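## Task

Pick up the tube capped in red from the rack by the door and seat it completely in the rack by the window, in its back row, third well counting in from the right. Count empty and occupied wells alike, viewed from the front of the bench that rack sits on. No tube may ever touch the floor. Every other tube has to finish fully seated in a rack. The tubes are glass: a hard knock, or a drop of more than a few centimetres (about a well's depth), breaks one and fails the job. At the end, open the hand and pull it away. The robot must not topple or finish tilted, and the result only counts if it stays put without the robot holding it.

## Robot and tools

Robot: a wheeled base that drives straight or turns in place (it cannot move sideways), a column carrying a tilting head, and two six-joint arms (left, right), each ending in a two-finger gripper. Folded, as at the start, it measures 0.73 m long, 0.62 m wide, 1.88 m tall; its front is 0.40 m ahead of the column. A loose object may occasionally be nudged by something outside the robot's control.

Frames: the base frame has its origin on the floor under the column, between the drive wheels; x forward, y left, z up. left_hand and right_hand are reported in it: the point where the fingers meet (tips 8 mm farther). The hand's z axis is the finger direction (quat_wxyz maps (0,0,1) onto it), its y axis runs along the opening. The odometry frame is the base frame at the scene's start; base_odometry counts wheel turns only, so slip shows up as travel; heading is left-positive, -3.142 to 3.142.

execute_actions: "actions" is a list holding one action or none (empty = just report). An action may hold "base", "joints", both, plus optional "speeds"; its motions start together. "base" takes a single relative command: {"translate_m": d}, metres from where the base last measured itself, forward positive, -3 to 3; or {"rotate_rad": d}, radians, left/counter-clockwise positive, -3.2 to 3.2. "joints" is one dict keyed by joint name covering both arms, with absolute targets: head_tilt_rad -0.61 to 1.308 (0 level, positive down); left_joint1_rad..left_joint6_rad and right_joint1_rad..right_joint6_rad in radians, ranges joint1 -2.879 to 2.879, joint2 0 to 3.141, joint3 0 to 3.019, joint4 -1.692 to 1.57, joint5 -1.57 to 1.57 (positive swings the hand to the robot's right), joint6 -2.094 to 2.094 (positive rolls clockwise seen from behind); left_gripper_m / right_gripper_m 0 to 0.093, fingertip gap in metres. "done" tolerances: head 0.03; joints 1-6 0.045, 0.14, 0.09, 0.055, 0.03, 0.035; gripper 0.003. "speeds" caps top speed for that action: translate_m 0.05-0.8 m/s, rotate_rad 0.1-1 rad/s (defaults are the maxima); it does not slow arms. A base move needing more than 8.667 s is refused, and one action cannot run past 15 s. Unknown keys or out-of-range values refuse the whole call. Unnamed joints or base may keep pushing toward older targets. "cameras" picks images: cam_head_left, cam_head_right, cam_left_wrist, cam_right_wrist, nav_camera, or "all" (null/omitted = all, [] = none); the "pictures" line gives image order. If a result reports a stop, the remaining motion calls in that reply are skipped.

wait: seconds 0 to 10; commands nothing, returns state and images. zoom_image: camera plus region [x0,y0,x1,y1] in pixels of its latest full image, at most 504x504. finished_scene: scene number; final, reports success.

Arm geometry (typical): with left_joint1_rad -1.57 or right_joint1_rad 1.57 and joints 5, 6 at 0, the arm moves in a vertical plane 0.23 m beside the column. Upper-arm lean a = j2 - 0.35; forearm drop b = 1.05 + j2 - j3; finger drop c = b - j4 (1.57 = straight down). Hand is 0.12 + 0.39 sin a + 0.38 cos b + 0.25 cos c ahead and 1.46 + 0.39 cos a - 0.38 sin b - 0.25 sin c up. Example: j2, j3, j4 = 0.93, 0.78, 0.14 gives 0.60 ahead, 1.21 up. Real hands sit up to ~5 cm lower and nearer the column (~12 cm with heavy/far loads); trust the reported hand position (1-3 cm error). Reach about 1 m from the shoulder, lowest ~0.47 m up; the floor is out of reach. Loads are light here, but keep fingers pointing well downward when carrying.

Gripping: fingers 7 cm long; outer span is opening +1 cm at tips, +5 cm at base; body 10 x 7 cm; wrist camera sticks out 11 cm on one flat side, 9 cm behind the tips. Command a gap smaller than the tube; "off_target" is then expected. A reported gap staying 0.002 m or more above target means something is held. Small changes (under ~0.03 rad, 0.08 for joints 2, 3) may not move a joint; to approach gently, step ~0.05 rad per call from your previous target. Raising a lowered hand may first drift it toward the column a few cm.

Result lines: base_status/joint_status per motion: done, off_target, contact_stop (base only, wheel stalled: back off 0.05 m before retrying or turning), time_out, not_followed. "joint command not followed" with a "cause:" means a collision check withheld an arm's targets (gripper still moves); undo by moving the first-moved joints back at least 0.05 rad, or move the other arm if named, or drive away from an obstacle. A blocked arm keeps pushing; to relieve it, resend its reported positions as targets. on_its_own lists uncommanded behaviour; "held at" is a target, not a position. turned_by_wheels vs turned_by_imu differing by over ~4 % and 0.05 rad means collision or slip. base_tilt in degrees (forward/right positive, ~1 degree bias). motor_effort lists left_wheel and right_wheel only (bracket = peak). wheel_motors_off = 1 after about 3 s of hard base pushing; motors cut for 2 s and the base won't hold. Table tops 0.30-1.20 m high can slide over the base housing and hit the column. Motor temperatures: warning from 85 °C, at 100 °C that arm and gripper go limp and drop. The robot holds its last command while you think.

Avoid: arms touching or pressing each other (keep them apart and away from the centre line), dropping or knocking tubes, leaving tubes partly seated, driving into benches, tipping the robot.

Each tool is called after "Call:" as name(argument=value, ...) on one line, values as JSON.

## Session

Call:
execute_actions(actions=[])

Scene clock: 0.00 s.
Motor temperatures (°C, as the motors report them): left_arm=[25 25 26 26 27 24] | right_arm=[24 26 25 24 24 26]
base_odometry: x=+0.000 y=+0.000 heading=+0.000 (m, m, rad; odometry frame)
turned_by_wheels: +0.000 (rad since the last result)
turned_by_imu: +0.000 (rad since the last result)
base_tilt: forward=+0.2 right=+0.6 (deg)
base_status: not commanded
joint_positions: head_tilt_rad=+0.880 left_joint1_rad=-1.564 left_joint2_rad=+0.888 left_joint3_rad=+0.417 left_joint4_rad=-0.916 left_joint5_rad=+0.013 left_joint6_rad=+0.013 left_gripper_m=+0.095 right_joint1_rad=+1.593 right_joint2_rad=+0.871 right_joint3_rad=+0.397 right_joint4_rad=-0.990 right_joint5_rad=+0.016 right_joint6_rad=-0.021 right_gripper_m=+0.094
joint_status: not commanded
wheel_motors_off: 0
motor_effort: left_wheel=-1 right_wheel=-2 (%)
left_hand: x=+0.1556 y=+0.2238 z=+1.2448 quat_wxyz=(+0.418, -0.001, -0.908, +0.007) (m; base frame)
right_hand: x=+0.1372 y=-0.2239 z=+1.2629 quat_wxyz=(+0.453, +0.022, -0.891, -0.004) (m; base frame)
pictures: cam_head_left, cam_head_right, cam_left_wrist, cam_right_wrist, nav_camera
camera_calibration (this result's frames):
cam_head_left: T_world_to_cam=[[-0.0556002, -0.993243, 0.101863, -0.109108], [-0.829309, -0.0108729, -0.558685, 0.901251], [0.556017, -0.115539, -0.823101, 1.17232], [0, 0, 0, 1]] pos_world=[0.089518, 0.0368763, 1.47957]
cam_head_right: T_world_to_cam=[[-0.0627249, -0.993608, 0.0938564, -0.158736], [-0.819759, -0.00234759, -0.572704, 0.921951], [0.569263, -0.112862, -0.814372, 1.16351], [0, 0, 0, 1]] pos_world=[0.083479, -0.0242404, 1.49043]
cam_left_wrist: T_world_to_cam=[[0.00217092, -0.999997, 0.00102728, 0.220425], [-0.0743185, 0.000863105, 0.997234, -1.22561], [-0.997232, -0.00224127, -0.0743164, 0.371682], [0, 0, 0, 1]] pos_world=[0.279089, 0.222316, 1.24961]
cam_right_wrist: T_world_to_cam=[[0.0515205, -0.998409, -0.0229085, -0.205992], [-0.0138363, -0.0236504, 0.999625, -1.25893], [-0.998576, -0.0511842, -0.0150328, 0.268482], [0, 0, 0, 1]] pos_world=[0.261294, -0.221697, 1.25777]
Images, in order (width x height): cam_head_left 896x504, cam_head_right 896x504, cam_left_wrist 504x504, cam_right_wrist 504x504, nav_camera 896x504.

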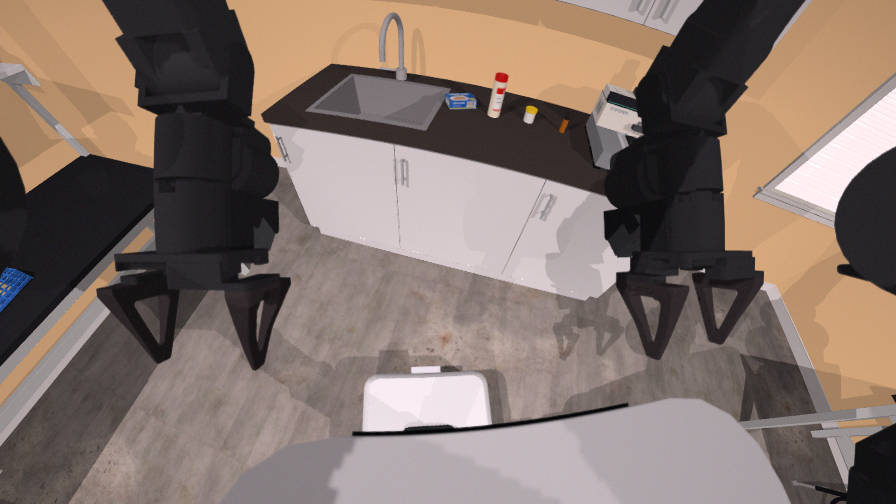

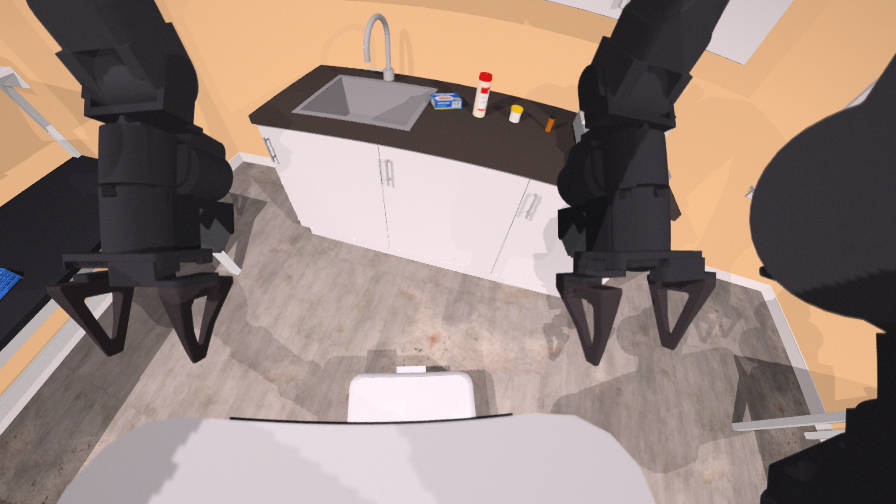

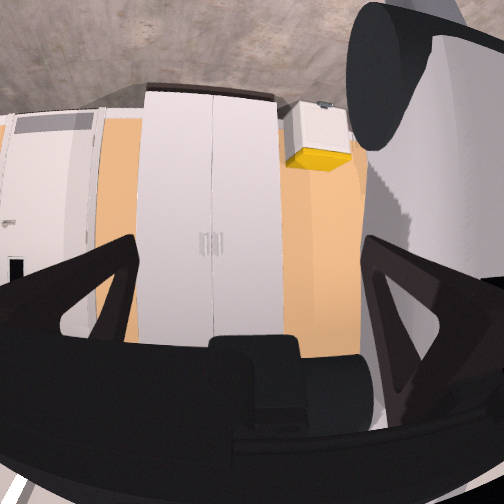

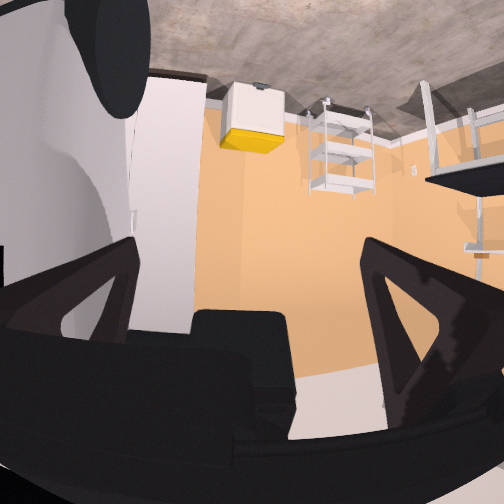

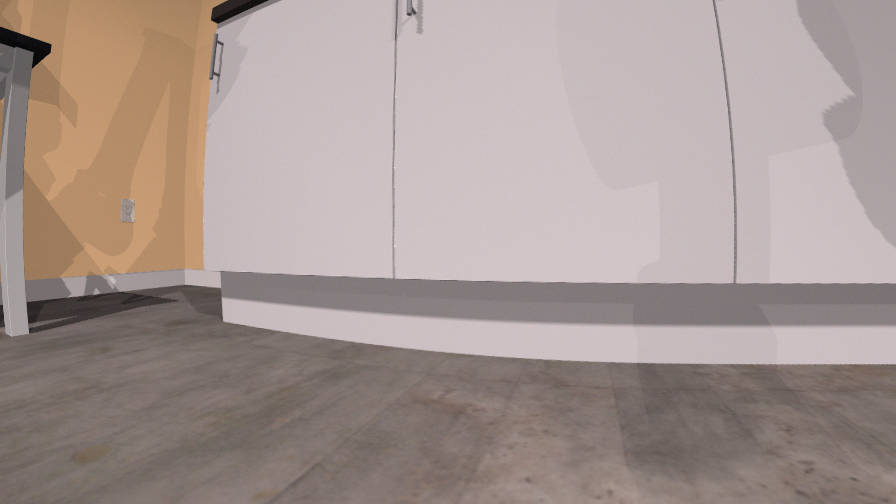

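Call:
execute_actions(actions=[{"base":{"rotate_rad":1.55},"joints":{"right_joint1_rad":1.57,"right_joint2_rad":1.1,"right_joint3_rad":1.2,"right_joint4_rad":-0.61,"right_joint5_rad":0,"right_joint6_rad":0,"right_gripper_m":0.04,"head_tilt_rad":0.7}}])

Scene clock: 5.80 s.
Motor temperatures (°C, as the motors report them): left_arm=[25 26 26 26 27 24] | right_arm=[24 26 25 24 24 26]
base_odometry: x=+0.000 y=+0.000 heading=+1.549 (m, m, rad; odometry frame)
turned_by_wheels: +1.549 (rad since the last result)
turned_by_imu: +1.545 (rad since the last result)
base_tilt: forward=+0.2 right=+0.4 (deg)
base_status: done
joint_positions: head_tilt_rad=+0.717 left_joint1_rad=-1.564 left_joint2_rad=+0.888 left_joint3_rad=+0.417 left_joint4_rad=-0.916 left_joint5_rad=+0.013 left_joint6_rad=+0.013 left_gripper_m=+0.095 right_joint1_rad=+1.572 right_joint2_rad=+1.094 right_joint3_rad=+1.188 right_joint4_rad=-0.613 right_joint5_rad=+0.003 right_joint6_rad=-0.010 right_gripper_m=+0.040
joint_status: all done
wheel_motors_off: 0
motor_effort: left_wheel=-8(30) right_wheel=+6(33) (%)
left_hand: x=+0.1556 y=+0.2238 z=+1.2448 quat_wxyz=(+0.418, -0.001, -0.908, +0.007) (m; base frame)
right_hand: x=+0.6075 y=-0.2253 z=+1.1808 quat_wxyz=(-0.002, +0.005, -1.000, +0.001) (m; base frame)
pictures: cam_head_left, cam_head_right, cam_left_wrist, cam_right_wrist, nav_camera
camera_calibration (this result's frames):
cam_head_left: T_world_to_cam=[[-0.0714587, -0.993243, 0.0914387, -0.0922625], [-0.727163, -0.0108729, -0.686378, 1.09279], [0.682735, -0.115539, -0.721473, 1.00948], [0, 0, 0, 1]] pos_world=[0.0988391, 0.0368763, 1.48682]
cam_head_right: T_world_to_cam=[[-0.0771833, -0.993608, 0.0823783, -0.140336], [-0.715456, -0.00234759, -0.698653, 1.1107], [0.694381, -0.112862, -0.710702, 0.9976], [0, 0, 0, 1]] pos_world=[0.0911103, -0.0242404, 1.49655]
cam_left_wrist: T_world_to_cam=[[0.00217092, -0.999997, 0.00102728, 0.220425], [-0.0743185, 0.000863105, 0.997234, -1.22561], [-0.997232, -0.00224127, -0.0743164, 0.371682], [0, 0, 0, 1]] pos_world=[0.279089, 0.222316, 1.24961]
cam_right_wrist: T_world_to_cam=[[0.016336, -0.999741, 0.0158343, -0.258243], [-0.818214, -0.00426433, 0.574898, -0.175807], [-0.574682, -0.0223474, -0.818072, 1.43406], [0, 0, 0, 1]] pos_world=[0.6845, -0.226878, 1.27832]
Images, in order (width x height): cam_head_left 896x504, cam_head_right 896x504, cam_left_wrist 504x504, cam_right_wrist 504x504, nav_camera 896x504.

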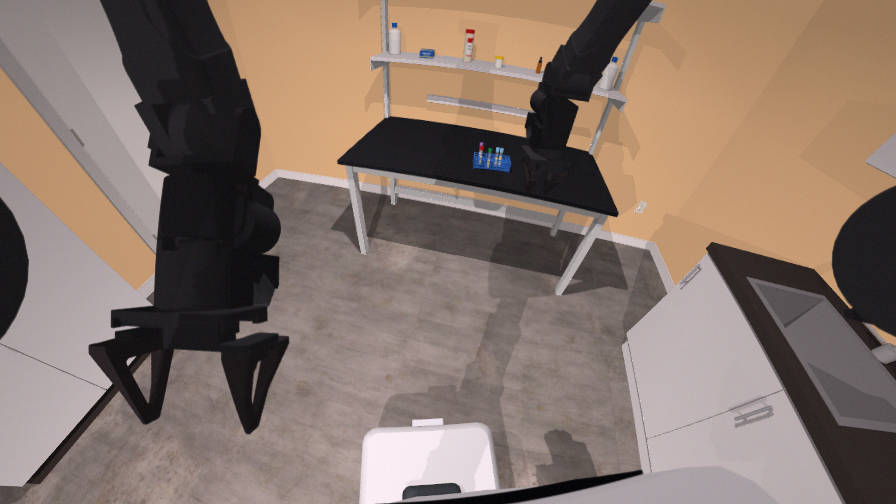

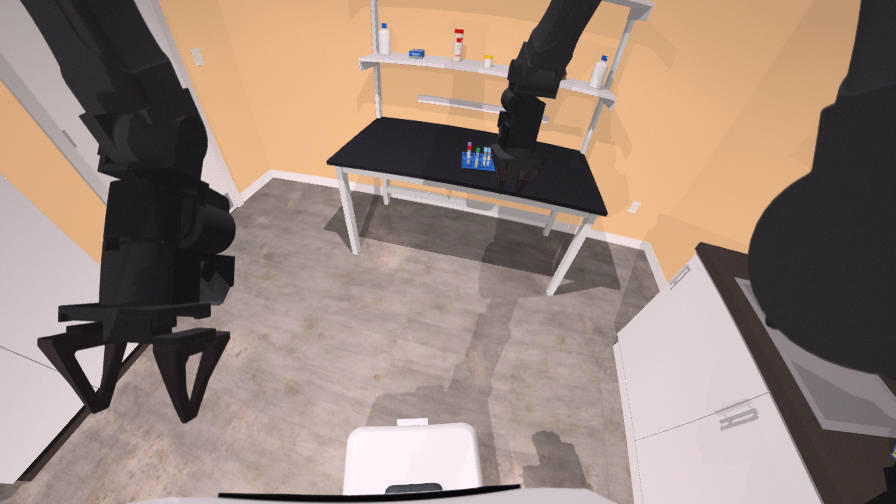

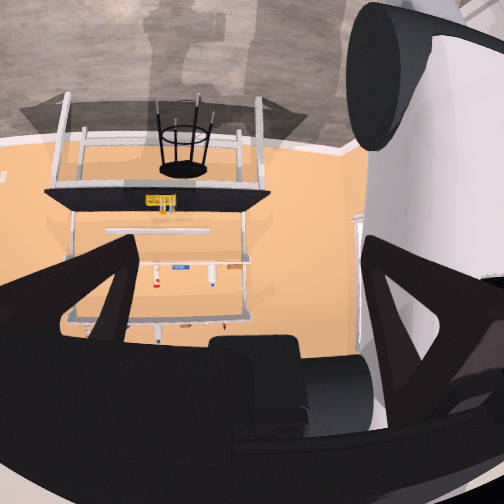

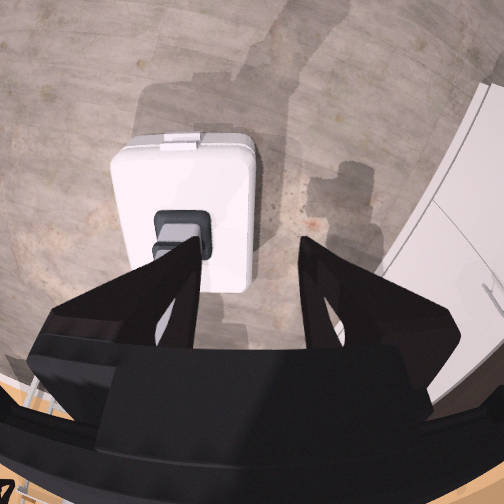

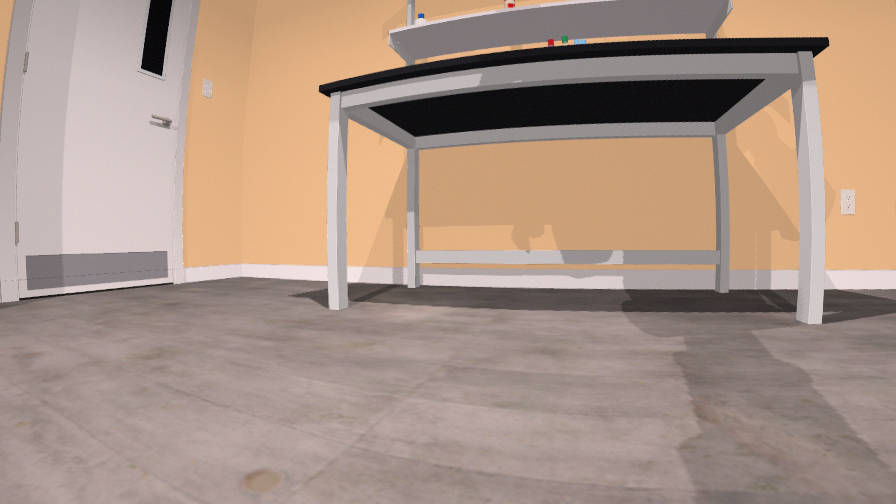

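Call:
execute_actions(actions=[{"base":{"rotate_rad":-0.047}}], cameras=[])

Call:
execute_actions(actions=[{"base":{"translate_m":0.79},"joints":{"head_tilt_rad":1.0,"right_joint2_rad":1.45,"right_joint3_rad":1.30,"right_joint4_rad":-0.36}}], cameras=["cam_right_wrist","cam_head_left"])

Scene clock: 10.97 s.
Motor temperatures (°C, as the motors report them): left_arm=[25 26 26 26 27 24] | right_arm=[24 27 26 24 24 26]
base_odometry: x=+0.000 y=+0.000 heading=+1.502 (m, m, rad; odometry frame)
turned_by_wheels: -0.046 (rad since the last result)
turned_by_imu: -0.046 (rad since the last result)
base_tilt: forward=+0.2 right=+0.3 (deg)
base_status: done
joint_positions: head_tilt_rad=+0.717 left_joint1_rad=-1.564 left_joint2_rad=+0.888 left_joint3_rad=+0.417 left_joint4_rad=-0.916 left_joint5_rad=+0.013 left_joint6_rad=+0.013 left_gripper_m=+0.095 right_joint1_rad=+1.572 right_joint2_rad=+1.094 right_joint3_rad=+1.188 right_joint4_rad=-0.613 right_joint5_rad=+0.002 right_joint6_rad=-0.010 right_gripper_m=+0.040
joint_status: not commanded
wheel_motors_off: 0
motor_effort: left_wheel=+4(12) right_wheel=-3(8) (%)
left_hand: x=+0.1556 y=+0.2238 z=+1.2448 quat_wxyz=(+0.418, -0.001, -0.908, +0.007) (m; base frame)
right_hand: x=+0.6075 y=-0.2253 z=+1.1808 quat_wxyz=(-0.002, +0.005, -1.000, +0.001) (m; base frame)
pictures: none
No camera images: the call's "cameras" was empty. Leave "cameras" out to get every camera's image.

Scene clock: 13.97 s.
Motor temperatures (°C, as the motors report them): left_arm=[25 26 26 26 27 24] | right_arm=[24 27 26 24 24 26]
base_odometry: x=+0.054 y=+0.788 heading=+1.503 (m, m, rad; odometry frame)
turned_by_wheels: +0.001 (rad since the last result)
turned_by_imu: +0.000 (rad since the last result)
base_tilt: forward=+0.1 right=+0.5 (deg)
base_status: done
joint_positions: head_tilt_rad=+1.001 left_joint1_rad=-1.564 left_joint2_rad=+0.887 left_joint3_rad=+0.416 left_joint4_rad=-0.916 left_joint5_rad=+0.013 left_joint6_rad=+0.013 left_gripper_m=+0.095 right_joint1_rad=+1.572 right_joint2_rad=+1.460 right_joint3_rad=+1.290 right_joint4_rad=-0.370 right_joint5_rad=+0.002 right_joint6_rad=-0.010 right_gripper_m=+0.040
joint_status: all done
wheel_motors_off: 0
motor_effort: left_wheel=+2(50) right_wheel=-1(39) (%)
left_hand: x=+0.1555 y=+0.2238 z=+1.2448 quat_wxyz=(+0.418, -0.001, -0.908, +0.007) (m; base frame)
right_hand: x=+0.5972 y=-0.2251 z=+1.0217 quat_wxyz=(+0.009, +0.005, -1.000, +0.001) (m; base frame)
pictures: cam_head_left, cam_right_wrist
camera_calibration (this result's frames):
cam_head_left: T_world_to_cam=[[-0.0429773, -0.993243, 0.107798, -0.118879], [-0.890348, -0.0108729, -0.455151, 0.74486], [0.453247, -0.115539, -0.883865, 1.27104], [0, 0, 0, 1]] pos_world=[0.081982, 0.0368763, 1.47526]
cam_right_wrist: T_world_to_cam=[[0.0166733, -0.999747, 0.015125, -0.254811], [-0.806198, -0.00449471, 0.591628, -0.117118], [-0.591411, -0.0220582, -0.806069, 1.29577], [0, 0, 0, 1]] pos_world=[0.676158, -0.226691, 1.11762]
Images, in order (width x height): cam_head_left 896x504, cam_right_wrist 504x504.

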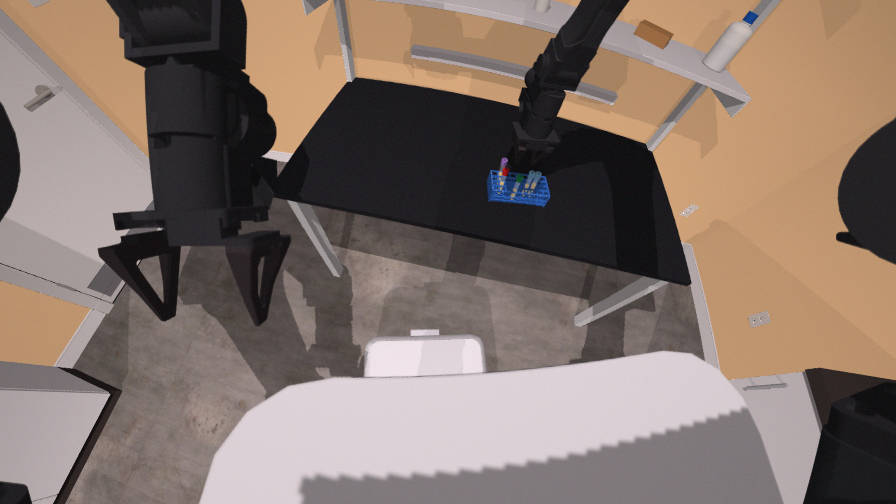

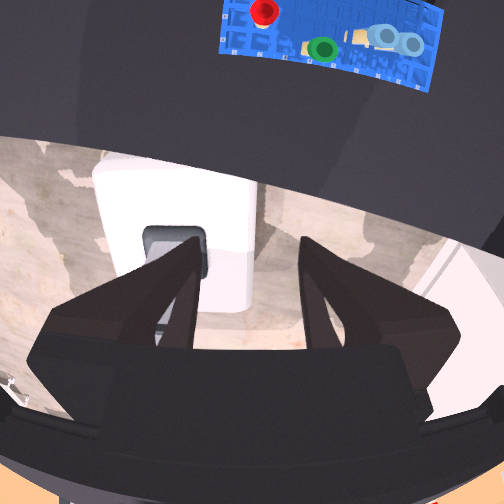

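Call:
execute_actions(actions=[{"base":{"rotate_rad":-0.02}}], cameras=[])

Call:
execute_actions(actions=[{"base":{"translate_m":0.105},"joints":{"right_joint2_rad":1.73,"right_joint3_rad":1.475,"right_joint4_rad":-0.255}}], cameras=["cam_right_wrist"])

Scene clock: 19.20 s.
Motor temperatures (°C, as the motors report them): left_arm=[25 26 26 26 27 24] | right_arm=[24 28 26 24 24 26]
base_odometry: x=+0.054 y=+0.788 heading=+1.485 (m, m, rad; odometry frame)
turned_by_wheels: -0.018 (rad since the last result)
turned_by_imu: -0.018 (rad since the last result)
base_tilt: forward=+0.2 right=+0.5 (deg)
base_status: done
joint_positions: head_tilt_rad=+1.001 left_joint1_rad=-1.564 left_joint2_rad=+0.887 left_joint3_rad=+0.416 left_joint4_rad=-0.916 left_joint5_rad=+0.013 left_joint6_rad=+0.013 left_gripper_m=+0.095 right_joint1_rad=+1.571 right_joint2_rad=+1.460 right_joint3_rad=+1.290 right_joint4_rad=-0.370 right_joint5_rad=+0.002 right_joint6_rad=-0.010 right_gripper_m=+0.040
joint_status: not commanded
wheel_motors_off: 0
motor_effort: left_wheel=+0(38) right_wheel=+0(37) (%)
left_hand: x=+0.1555 y=+0.2238 z=+1.2448 quat_wxyz=(+0.418, -0.001, -0.908, +0.007) (m; base frame)
right_hand: x=+0.5972 y=-0.2256 z=+1.0217 quat_wxyz=(+0.009, +0.005, -1.000, +0.001) (m; base frame)
pictures: none
No camera images: the call's "cameras" was empty. Leave "cameras" out to get every camera's image.

Scene clock: 20.67 s.
Motor temperatures (°C, as the motors report them): left_arm=[25 26 26 26 27 24] | right_arm=[24 28 26 24 24 26]
base_odometry: x=+0.063 y=+0.893 heading=+1.485 (m, m, rad; odometry frame)
turned_by_wheels: +0.000 (rad since the last result)
turned_by_imu: +0.000 (rad since the last result)
base_tilt: forward=+0.2 right=+0.4 (deg)
base_status: done
joint_positions: head_tilt_rad=+1.001 left_joint1_rad=-1.564 left_joint2_rad=+0.887 left_joint3_rad=+0.417 left_joint4_rad=-0.916 left_joint5_rad=+0.013 left_joint6_rad=+0.013 left_gripper_m=+0.095 right_joint1_rad=+1.571 right_joint2_rad=+1.740 right_joint3_rad=+1.476 right_joint4_rad=-0.261 right_joint5_rad=+0.002 right_joint6_rad=-0.010 right_gripper_m=+0.040
joint_status: all done
wheel_motors_off: 0
motor_effort: left_wheel=+1(33) right_wheel=-2(39) (%)
left_hand: x=+0.1558 y=+0.2238 z=+1.2448 quat_wxyz=(+0.418, -0.001, -0.909, +0.007) (m; base frame)
right_hand: x=+0.6008 y=-0.2255 z=+0.9091 quat_wxyz=(+0.000, +0.005, -1.000, +0.001) (m; base frame)
pictures: cam_right_wrist
camera_calibration (this result's frames):
cam_right_wrist: T_world_to_cam=[[0.0160187, -0.999743, 0.0160533, -0.254061], [-0.816016, -0.00379342, 0.578016, -0.0290813], [-0.577807, -0.0223589, -0.815867, 1.20776], [0, 0, 0, 1]] pos_world=[0.678192, -0.227102, 1.00626]
Images, in order (width x height): cam_right_wrist 504x504.

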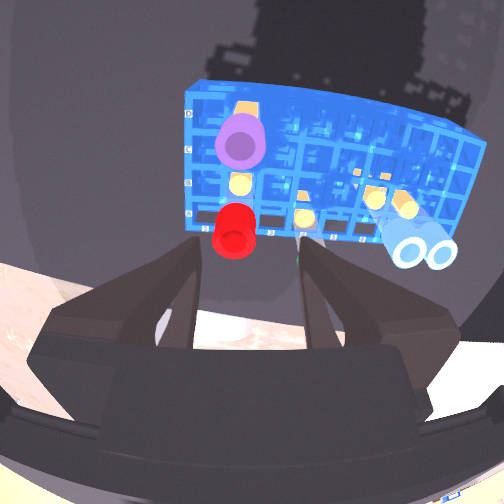

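Call:
execute_actions(actions=[{"base":{"rotate_rad":0.014},"joints":{"right_joint2_rad":1.81,"right_joint3_rad":1.535}}], cameras=["cam_right_wrist"])

Scene clock: 24.47 s.
Motor temperatures (°C, as the motors report them): left_arm=[25 26 26 26 27 24] | right_arm=[24 28 26 24 24 26]
base_odometry: x=+0.063 y=+0.893 heading=+1.498 (m, m, rad; odometry frame)
turned_by_wheels: +0.014 (rad since the last result)
turned_by_imu: +0.014 (rad since the last result)
base_tilt: forward=+0.2 right=+0.6 (deg)
base_status: done
joint_positions: head_tilt_rad=+1.001 left_joint1_rad=-1.564 left_joint2_rad=+0.887 left_joint3_rad=+0.417 left_joint4_rad=-0.916 left_joint5_rad=+0.013 left_joint6_rad=+0.013 left_gripper_m=+0.095 right_joint1_rad=+1.572 right_joint2_rad=+1.803 right_joint3_rad=+1.529 right_joint4_rad=-0.261 right_joint5_rad=+0.002 right_joint6_rad=-0.010 right_gripper_m=+0.040
joint_status: all done
wheel_motors_off: 0
motor_effort: left_wheel=+0(23) right_wheel=+1(21) (%)
left_hand: x=+0.1558 y=+0.2238 z=+1.2448 quat_wxyz=(+0.418, -0.001, -0.909, +0.007) (m; base frame)
right_hand: x=+0.5973 y=-0.2249 z=+0.8837 quat_wxyz=(+0.006, +0.005, -1.000, +0.000) (m; base frame)
pictures: cam_right_wrist
camera_calibration (this result's frames):
cam_right_wrist: T_world_to_cam=[[0.0165824, -0.999753, 0.0148294, -0.252206], [-0.809346, -0.00471259, 0.587313, -0.0296985], [-0.587098, -0.0217412, -0.809224, 1.1849], [0, 0, 0, 1]] pos_world=[0.6758, -0.226523, 0.980036]
Images, in order (width x height): cam_right_wrist 504x504.

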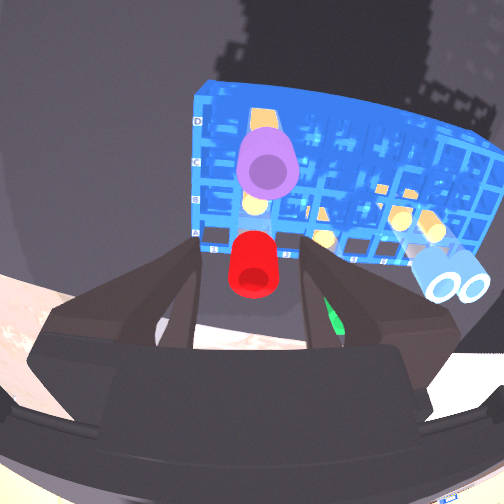

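Call:
execute_actions(actions=[{"base":{"translate_m":-0.011},"joints":{"right_joint2_rad":1.885,"right_joint3_rad":1.612,"right_gripper_m":0.034}}], cameras=["cam_right_wrist"])

Call:
execute_actions(actions=[{"joints":{"right_gripper_m":0.008}}], cameras=["cam_right_wrist"])

Scene clock: 29.73 s.
Motor temperatures (°C, as the motors report them): left_arm=[25 26 26 26 27 24] | right_arm=[24 29 26 24 24 26]
base_odometry: x=+0.062 y=+0.882 heading=+1.498 (m, m, rad; odometry frame)
turned_by_wheels: -0.001 (rad since the last result)
turned_by_imu: -0.001 (rad since the last result)
base_tilt: forward=+0.3 right=+0.5 (deg)
base_status: done
joint_positions: head_tilt_rad=+1.001 left_joint1_rad=-1.564 left_joint2_rad=+0.885 left_joint3_rad=+0.414 left_joint4_rad=-0.916 left_joint5_rad=+0.013 left_joint6_rad=+0.013 left_gripper_m=+0.095 right_joint1_rad=+1.572 right_joint2_rad=+1.885 right_joint3_rad=+1.599 right_joint4_rad=-0.261 right_joint5_rad=+0.002 right_joint6_rad=-0.010 right_gripper_m=+0.034
joint_status: all done
wheel_motors_off: 0
motor_effort: left_wheel=+0(37) right_wheel=+0(35) (%)
left_hand: x=+0.1547 y=+0.2238 z=+1.2453 quat_wxyz=(+0.418, -0.001, -0.908, +0.007) (m; base frame)
right_hand: x=+0.5923 y=-0.2249 z=+0.8514 quat_wxyz=(+0.012, +0.005, -1.000, +0.000) (m; base frame)
pictures: cam_right_wrist
camera_calibration (this result's frames):
cam_right_wrist: T_world_to_cam=[[0.0167687, -0.999752, 0.0146391, -0.251562], [-0.802344, -0.00471818, 0.596843, -0.0270206], [-0.596626, -0.0217539, -0.802225, 1.15546], [0, 0, 0, 1]] pos_world=[0.671916, -0.226491, 0.946749]
Images, in order (width x height): cam_right_wrist 504x504.

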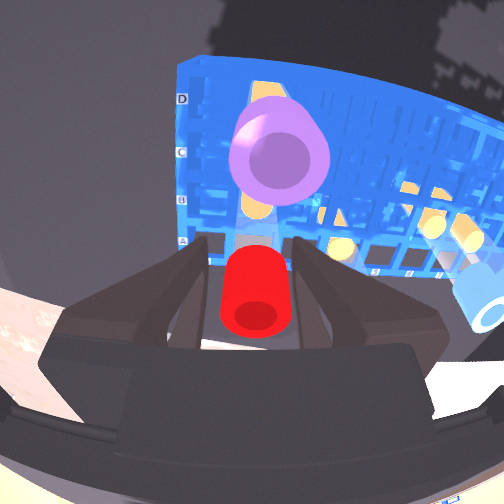

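Scene clock: 30.23 s.
Motor temperatures (°C, as the motors report them): left_arm=[25 26 26 26 27 24] | right_arm=[24 29 26 24 24 26]
base_odometry: x=+0.062 y=+0.882 heading=+1.498 (m, m, rad; odometry frame)
turned_by_wheels: +0.000 (rad since the last result)
turned_by_imu: +0.000 (rad since the last result)
base_tilt: forward=+0.2 right=+0.4 (deg)
base_status: not commanded
joint_positions: head_tilt_rad=+1.001 left_joint1_rad=-1.564 left_joint2_rad=+0.885 left_joint3_rad=+0.414 left_joint4_rad=-0.916 left_joint5_rad=+0.013 left_joint6_rad=+0.013 left_gripper_m=+0.095 right_joint1_rad=+1.572 right_joint2_rad=+1.885 right_joint3_rad=+1.599 right_joint4_rad=-0.261 right_joint5_rad=+0.002 right_joint6_rad=-0.010 right_gripper_m=+0.016
joint_status: right_gripper_m off_target (ended at +0.016, target +0.008)
wheel_motors_off: 0
motor_effort: left_wheel=-2(4) right_wheel=+2(2) (%)
left_hand: x=+0.1547 y=+0.2238 z=+1.2453 quat_wxyz=(+0.418, -0.001, -0.908, +0.007) (m; base frame)
right_hand: x=+0.5923 y=-0.2249 z=+0.8514 quat_wxyz=(+0.012, +0.005, -1.000, +0.001) (m; base frame)
pictures: cam_right_wrist
camera_calibration (this result's frames):
cam_right_wrist: T_world_to_cam=[[0.0167776, -0.999746, 0.0150204, -0.251956], [-0.802345, -0.00449775, 0.596844, -0.0269726], [-0.596625, -0.0220652, -0.802217, 1.15538], [0, 0, 0, 1]] pos_world=[0.671916, -0.226519, 0.94675]
Images, in order (width x height): cam_right_wrist 504x504.

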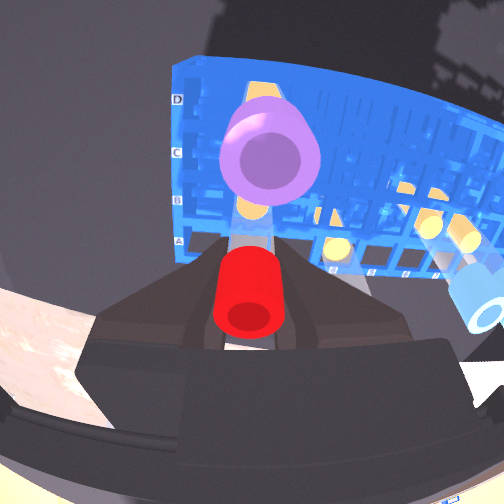

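Call:
execute_actions(actions=[{"joints":{"right_joint2_rad":1.83,"right_joint3_rad":1.55}}], cameras=["cam_right_wrist"])

Call:
execute_actions(actions=[{"joints":{"right_joint2_rad":1.78,"right_joint3_rad":1.503}}], cameras=["cam_right_wrist"])

Call:
execute_actions(actions=[{"joints":{"right_joint2_rad":1.73,"right_joint3_rad":1.458}}], cameras=["cam_right_wrist"])

Scene clock: 35.27 s.
Motor temperatures (°C, as the motors report them): left_arm=[25 26 26 26 27 24] | right_arm=[24 29 26 24 24 26]
base_odometry: x=+0.062 y=+0.882 heading=+1.498 (m, m, rad; odometry frame)
turned_by_wheels: +0.000 (rad since the last result)
turned_by_imu: +0.000 (rad since the last result)
base_tilt: forward=+0.2 right=+0.5 (deg)
base_status: not commanded
joint_positions: head_tilt_rad=+1.001 left_joint1_rad=-1.564 left_joint2_rad=+0.885 left_joint3_rad=+0.414 left_joint4_rad=-0.916 left_joint5_rad=+0.013 left_joint6_rad=+0.013 left_gripper_m=+0.095 right_joint1_rad=+1.572 right_joint2_rad=+1.842 right_joint3_rad=+1.555 right_joint4_rad=-0.261 right_joint5_rad=+0.002 right_joint6_rad=-0.010 right_gripper_m=+0.016
joint_status: all done
wheel_motors_off: 0
motor_effort: left_wheel=-1(4) right_wheel=+1(0) (%)
left_hand: x=+0.1547 y=+0.2238 z=+1.2453 quat_wxyz=(+0.418, -0.001, -0.908, +0.007) (m; base frame)
right_hand: x=+0.5910 y=-0.2249 z=+0.8677 quat_wxyz=(+0.012, +0.005, -1.000, +0.001) (m; base frame)
pictures: cam_right_wrist
camera_calibration (this result's frames):
cam_right_wrist: T_world_to_cam=[[0.0167899, -0.999746, 0.015008, -0.252193], [-0.801889, -0.00449811, 0.597456, -0.0386088], [-0.597237, -0.022066, -0.801761, 1.16766], [0, 0, 0, 1]] pos_world=[0.670647, -0.226537, 0.96304]
Images, in order (width x height): cam_right_wrist 504x504.

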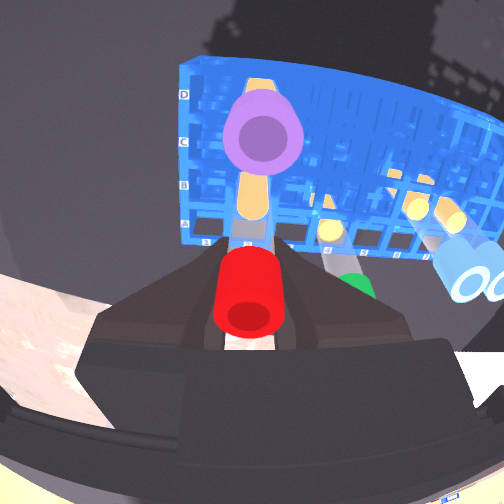

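Scene clock: 35.93 s.
Motor temperatures (°C, as the motors report them): left_arm=[25 26 26 26 27 24] | right_arm=[24 29 26 24 24 26]
base_odometry: x=+0.062 y=+0.882 heading=+1.498 (m, m, rad; odometry frame)
turned_by_wheels: +0.000 (rad since the last result)
turned_by_imu: +0.000 (rad since the last result)
base_tilt: forward=+0.2 right=+0.6 (deg)
base_status: not commanded
joint_positions: head_tilt_rad=+1.001 left_joint1_rad=-1.564 left_joint2_rad=+0.885 left_joint3_rad=+0.414 left_joint4_rad=-0.916 left_joint5_rad=+0.013 left_joint6_rad=+0.013 left_gripper_m=+0.095 right_joint1_rad=+1.572 right_joint2_rad=+1.792 right_joint3_rad=+1.506 right_joint4_rad=-0.261 right_joint5_rad=+0.002 right_joint6_rad=-0.010 right_gripper_m=+0.016
joint_status: all done
wheel_motors_off: 0
motor_effort: left_wheel=-1(2) right_wheel=+1(1) (%)
left_hand: x=+0.1547 y=+0.2238 z=+1.2453 quat_wxyz=(+0.418, -0.001, -0.908, +0.007) (m; base frame)
right_hand: x=+0.5900 y=-0.2250 z=+0.8871 quat_wxyz=(+0.011, +0.005, -1.000, +0.001) (m; base frame)
pictures: cam_right_wrist
camera_calibration (this result's frames):
cam_right_wrist: T_world_to_cam=[[0.0167654, -0.999746, 0.0150327, -0.252495], [-0.8028, -0.0044974, 0.596232, -0.0493675], [-0.596013, -0.0220643, -0.802672, 1.18272], [0, 0, 0, 1]] pos_world=[0.669517, -0.226557, 0.982565]
Images, in order (width x height): cam_right_wrist 504x504.

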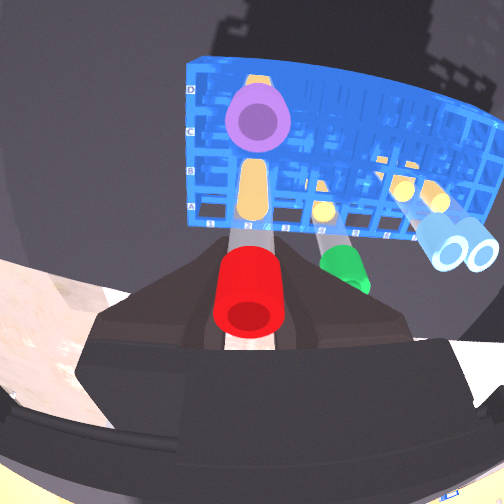

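Scene clock: 36.63 s.
Motor temperatures (°C, as the motors report them): left_arm=[25 26 26 26 27 24] | right_arm=[24 29 26 24 24 26]
base_odometry: x=+0.062 y=+0.882 heading=+1.498 (m, m, rad; odometry frame)
turned_by_wheels: +0.000 (rad since the last result)
turned_by_imu: +0.000 (rad since the last result)
base_tilt: forward=+0.2 right=+0.5 (deg)
base_status: not commanded
joint_positions: head_tilt_rad=+1.001 left_joint1_rad=-1.564 left_joint2_rad=+0.885 left_joint3_rad=+0.414 left_joint4_rad=-0.916 left_joint5_rad=+0.013 left_joint6_rad=+0.013 left_gripper_m=+0.095 right_joint1_rad=+1.572 right_joint2_rad=+1.738 right_joint3_rad=+1.461 right_joint4_rad=-0.261 right_joint5_rad=+0.002 right_joint6_rad=-0.010 right_gripper_m=+0.016
joint_status: all done
wheel_motors_off: 0
motor_effort: left_wheel=-3(0) right_wheel=+0(3) (%)
left_hand: x=+0.1547 y=+0.2238 z=+1.2453 quat_wxyz=(+0.418, -0.001, -0.908, +0.007) (m; base frame)
right_hand: x=+0.5920 y=-0.2250 z=+0.9083 quat_wxyz=(+0.007, +0.005, -1.000, +0.001) (m; base frame)
pictures: cam_right_wrist
camera_calibration (this result's frames):
cam_right_wrist: T_world_to_cam=[[0.0166301, -0.999747, 0.0151679, -0.252911], [-0.807775, -0.00449344, 0.589473, -0.0512672], [-0.589256, -0.0220553, -0.807645, 1.20146], [0, 0, 0, 1]] pos_world=[0.670763, -0.226579, 1.00441]
Images, in order (width x height): cam_right_wrist 504x504.

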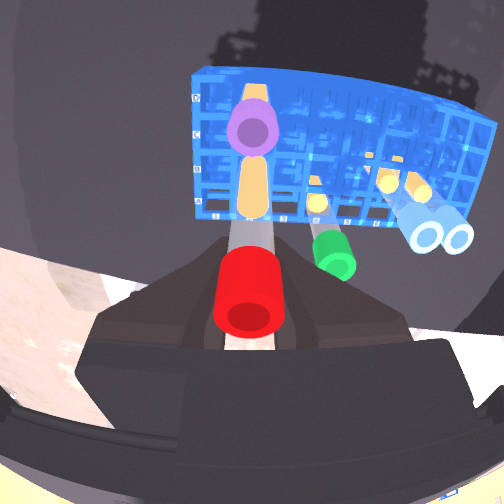

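Call:
execute_actions(actions=[{"base":{"translate_m":-0.9},"joints":{"right_joint2_rad":1.1,"right_joint3_rad":1.18,"right_joint4_rad":-0.62,"head_tilt_rad":0.7}}], cameras=["cam_head_left"])

Call:
execute_actions(actions=[{"base":{"rotate_rad":2.9}}], cameras=["cam_head_left","nav_camera"])

Scene clock: 44.87 s.
Motor temperatures (°C, as the motors report them): left_arm=[25 26 26 26 27 24] | right_arm=[24 30 26 24 24 26]
base_odometry: x=-0.004 y=-0.016 heading=+1.498 (m, m, rad; odometry frame)
turned_by_wheels: +0.000 (rad since the last result)
turned_by_imu: +0.002 (rad since the last result)
base_tilt: forward=+0.3 right=+0.5 (deg)
base_status: done
joint_positions: head_tilt_rad=+0.716 left_joint1_rad=-1.564 left_joint2_rad=+0.885 left_joint3_rad=+0.411 left_joint4_rad=-0.916 left_joint5_rad=+0.013 left_joint6_rad=+0.013 left_gripper_m=+0.095 right_joint1_rad=+1.572 right_joint2_rad=+1.095 right_joint3_rad=+1.179 right_joint4_rad=-0.610 right_joint5_rad=+0.002 right_joint6_rad=-0.010 right_gripper_m=+0.016
joint_status: all done
wheel_motors_off: 0
motor_effort: left_wheel=+0(42) right_wheel=+0(49) (%)
left_hand: x=+0.1531 y=+0.2238 z=+1.2458 quat_wxyz=(+0.419, -0.001, -0.908, +0.007) (m; base frame)
right_hand: x=+0.6034 y=-0.2253 z=+1.1787 quat_wxyz=(+0.001, +0.005, -1.000, +0.001) (m; base frame)
pictures: cam_head_left
camera_calibration (this result's frames):
cam_head_left: T_world_to_cam=[[-0.0715167, -0.993243, 0.0913934, -0.0921898], [-0.726728, -0.0108729, -0.68684, 1.09348], [0.683193, -0.115539, -0.72104, 1.00879], [0, 0, 0, 1]] pos_world=[0.0988729, 0.0368763, 1.48685]
Images, in order (width x height): cam_head_left 896x504.

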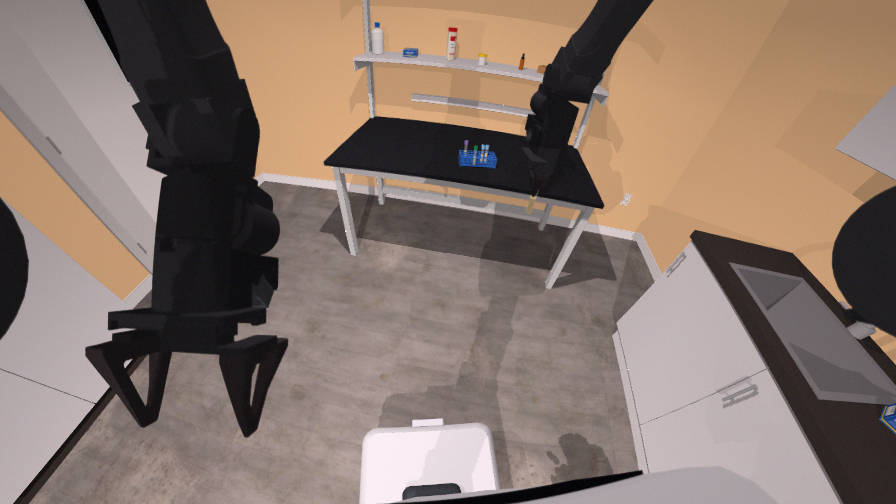

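Scene clock: 49.37 s.
Motor temperatures (°C, as the motors report them): left_arm=[25 26 26 26 27 24] | right_arm=[24 30 26 24 24 26]
base_odometry: x=-0.004 y=-0.016 heading=-1.886 (m, m, rad; odometry frame)
turned_by_wheels: +2.899 (rad since the last result)
turned_by_imu: +2.893 (rad since the last result)
base_tilt: forward=+0.2 right=+0.5 (deg)
base_status: done
joint_positions: head_tilt_rad=+0.716 left_joint1_rad=-1.564 left_joint2_rad=+0.885 left_joint3_rad=+0.411 left_joint4_rad=-0.916 left_joint5_rad=+0.013 left_joint6_rad=+0.013 left_gripper_m=+0.095 right_joint1_rad=+1.572 right_joint2_rad=+1.095 right_joint3_rad=+1.179 right_joint4_rad=-0.610 right_joint5_rad=+0.002 right_joint6_rad=-0.010 right_gripper_m=+0.016
joint_status: not commanded
wheel_motors_off: 0
motor_effort: left_wheel=-5(30) right_wheel=+5(38) (%)
left_hand: x=+0.1531 y=+0.2238 z=+1.2458 quat_wxyz=(+0.419, -0.001, -0.908, +0.007) (m; base frame)
right_hand: x=+0.6034 y=-0.2253 z=+1.1787 quat_wxyz=(+0.001, +0.005, -1.000, +0.001) (m; base frame)
pictures: cam_head_left, nav_camera
camera_calibration (this result's frames):
cam_head_left: T_world_to_cam=[[-0.0715167, -0.993243, 0.0913934, -0.0921897], [-0.726728, -0.0108729, -0.68684, 1.09348], [0.683193, -0.115539, -0.72104, 1.00879], [0, 0, 0, 1]] pos_world=[0.0988729, 0.0368763, 1.48685]
Images, in order (width x height): cam_head_left 896x504, nav_camera 896x504.

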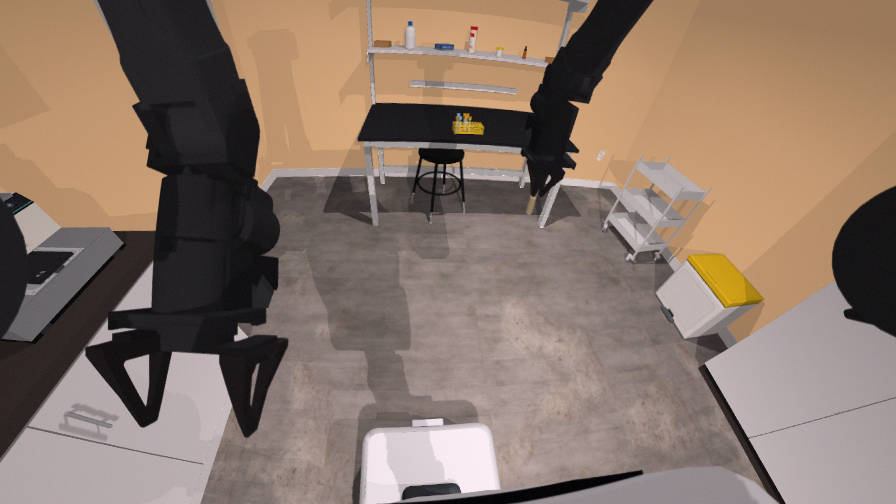

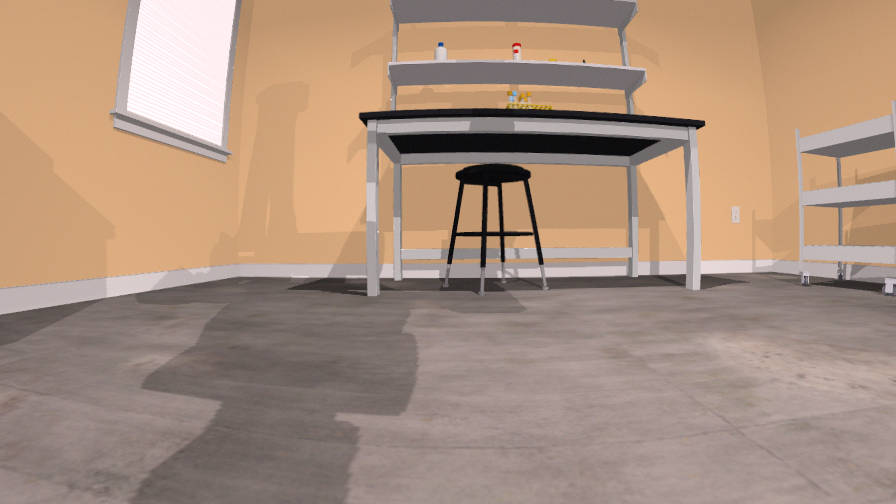

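Call:
execute_actions(actions=[{"base":{"rotate_rad":-0.063}}], cameras=[])

Call:
execute_actions(actions=[{"base":{"translate_m":1.28},"joints":{"head_tilt_rad":1.0}}], cameras=["cam_right_wrist","cam_head_left","nav_camera"])

Scene clock: 54.70 s.
Motor temperatures (°C, as the motors report them): left_arm=[25 26 26 26 27 24] | right_arm=[24 30 26 24 24 26]
base_odometry: x=-0.004 y=-0.016 heading=-1.948 (m, m, rad; odometry frame)
turned_by_wheels: -0.062 (rad since the last result)
turned_by_imu: -0.062 (rad since the last result)
base_tilt: forward=+0.2 right=+0.5 (deg)
base_status: done
joint_positions: head_tilt_rad=+0.716 left_joint1_rad=-1.564 left_joint2_rad=+0.885 left_joint3_rad=+0.411 left_joint4_rad=-0.916 left_joint5_rad=+0.013 left_joint6_rad=+0.013 left_gripper_m=+0.095 right_joint1_rad=+1.572 right_joint2_rad=+1.095 right_joint3_rad=+1.179 right_joint4_rad=-0.610 right_joint5_rad=+0.002 right_joint6_rad=-0.010 right_gripper_m=+0.016
joint_status: not commanded
wheel_motors_off: 0
motor_effort: left_wheel=+5(13) right_wheel=-6(13) (%)
left_hand: x=+0.1531 y=+0.2238 z=+1.2458 quat_wxyz=(+0.419, -0.001, -0.908, +0.007) (m; base frame)
right_hand: x=+0.6034 y=-0.2252 z=+1.1787 quat_wxyz=(+0.001, +0.005, -1.000, +0.000) (m; base frame)
pictures: none
No camera images: the call's "cameras" was empty. Leave "cameras" out to get every camera's image.

Scene clock: 58.30 s.
Motor temperatures (°C, as the motors report them): left_arm=[25 26 26 26 27 24] | right_arm=[24 30 26 24 24 26]
base_odometry: x=-0.475 y=-1.206 heading=-1.947 (m, m, rad; odometry frame)
turned_by_wheels: +0.001 (rad since the last result)
turned_by_imu: +0.000 (rad since the last result)
base_tilt: forward=+0.2 right=+0.5 (deg)
base_status: done
joint_positions: head_tilt_rad=+1.001 left_joint1_rad=-1.564 left_joint2_rad=+0.885 left_joint3_rad=+0.415 left_joint4_rad=-0.916 left_joint5_rad=+0.013 left_joint6_rad=+0.013 left_gripper_m=+0.095 right_joint1_rad=+1.572 right_joint2_rad=+1.095 right_joint3_rad=+1.179 right_joint4_rad=-0.611 right_joint5_rad=+0.002 right_joint6_rad=-0.010 right_gripper_m=+0.016
joint_status: all done
wheel_motors_off: 0
motor_effort: left_wheel=+0(52) right_wheel=+0(31) (%)
left_hand: x=+0.1552 y=+0.2238 z=+1.2452 quat_wxyz=(+0.418, -0.001, -0.909, +0.007) (m; base frame)
right_hand: x=+0.6030 y=-0.2252 z=+1.1785 quat_wxyz=(+0.002, +0.005, -1.000, +0.000) (m; base frame)
pictures: cam_head_left, cam_right_wrist, nav_camera
camera_calibration (this result's frames):
cam_head_left: T_world_to_cam=[[-0.0429752, -0.993243, 0.107799, -0.118881], [-0.890357, -0.0108729, -0.455133, 0.744834], [0.45323, -0.115539, -0.883874, 1.27105], [0, 0, 0, 1]] pos_world=[0.0819807, 0.0368763, 1.47526]
cam_right_wrist: T_world_to_cam=[[0.0164489, -0.999753, 0.0149631, -0.257046], [-0.814247, -0.00470854, 0.5805, -0.187227], [-0.580286, -0.0217322, -0.814123, 1.42849], [0, 0, 0, 1]] pos_world=[0.680713, -0.22682, 1.2755]
Images, in order (width x height): cam_head_left 896x504, cam_right_wrist 504x504, nav_camera 896x504.

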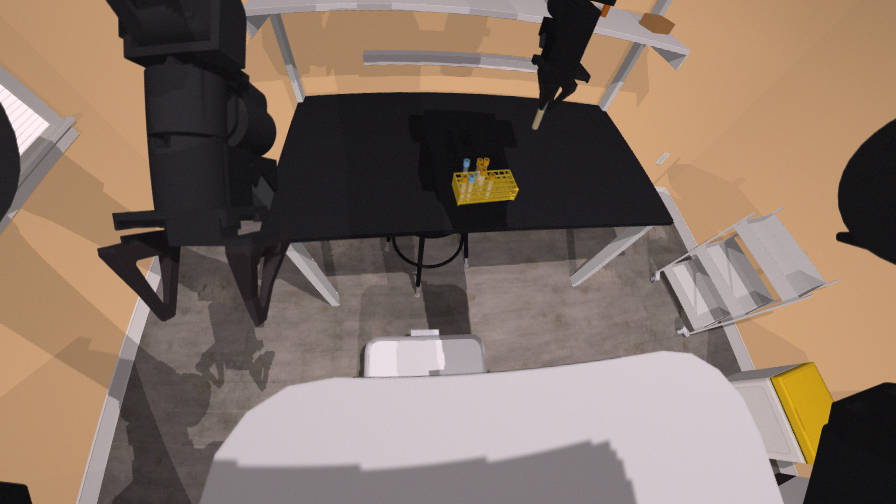

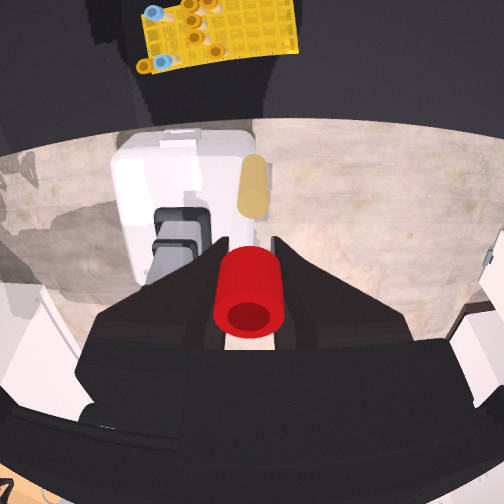

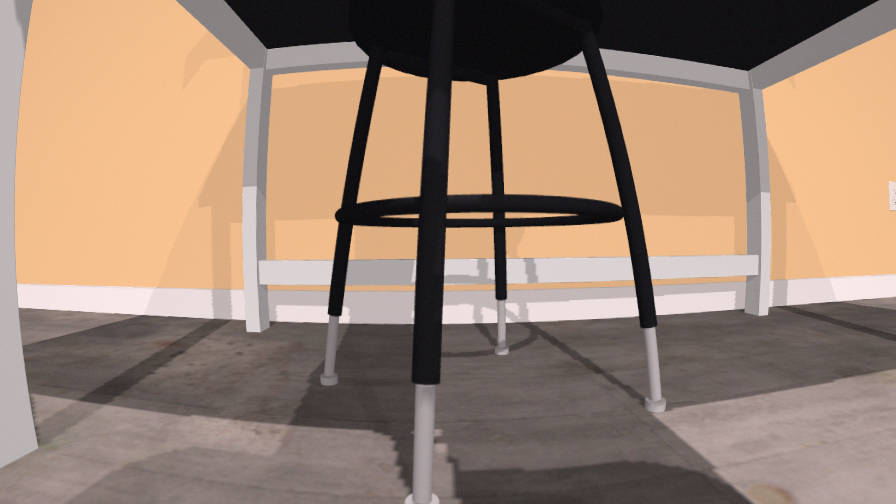

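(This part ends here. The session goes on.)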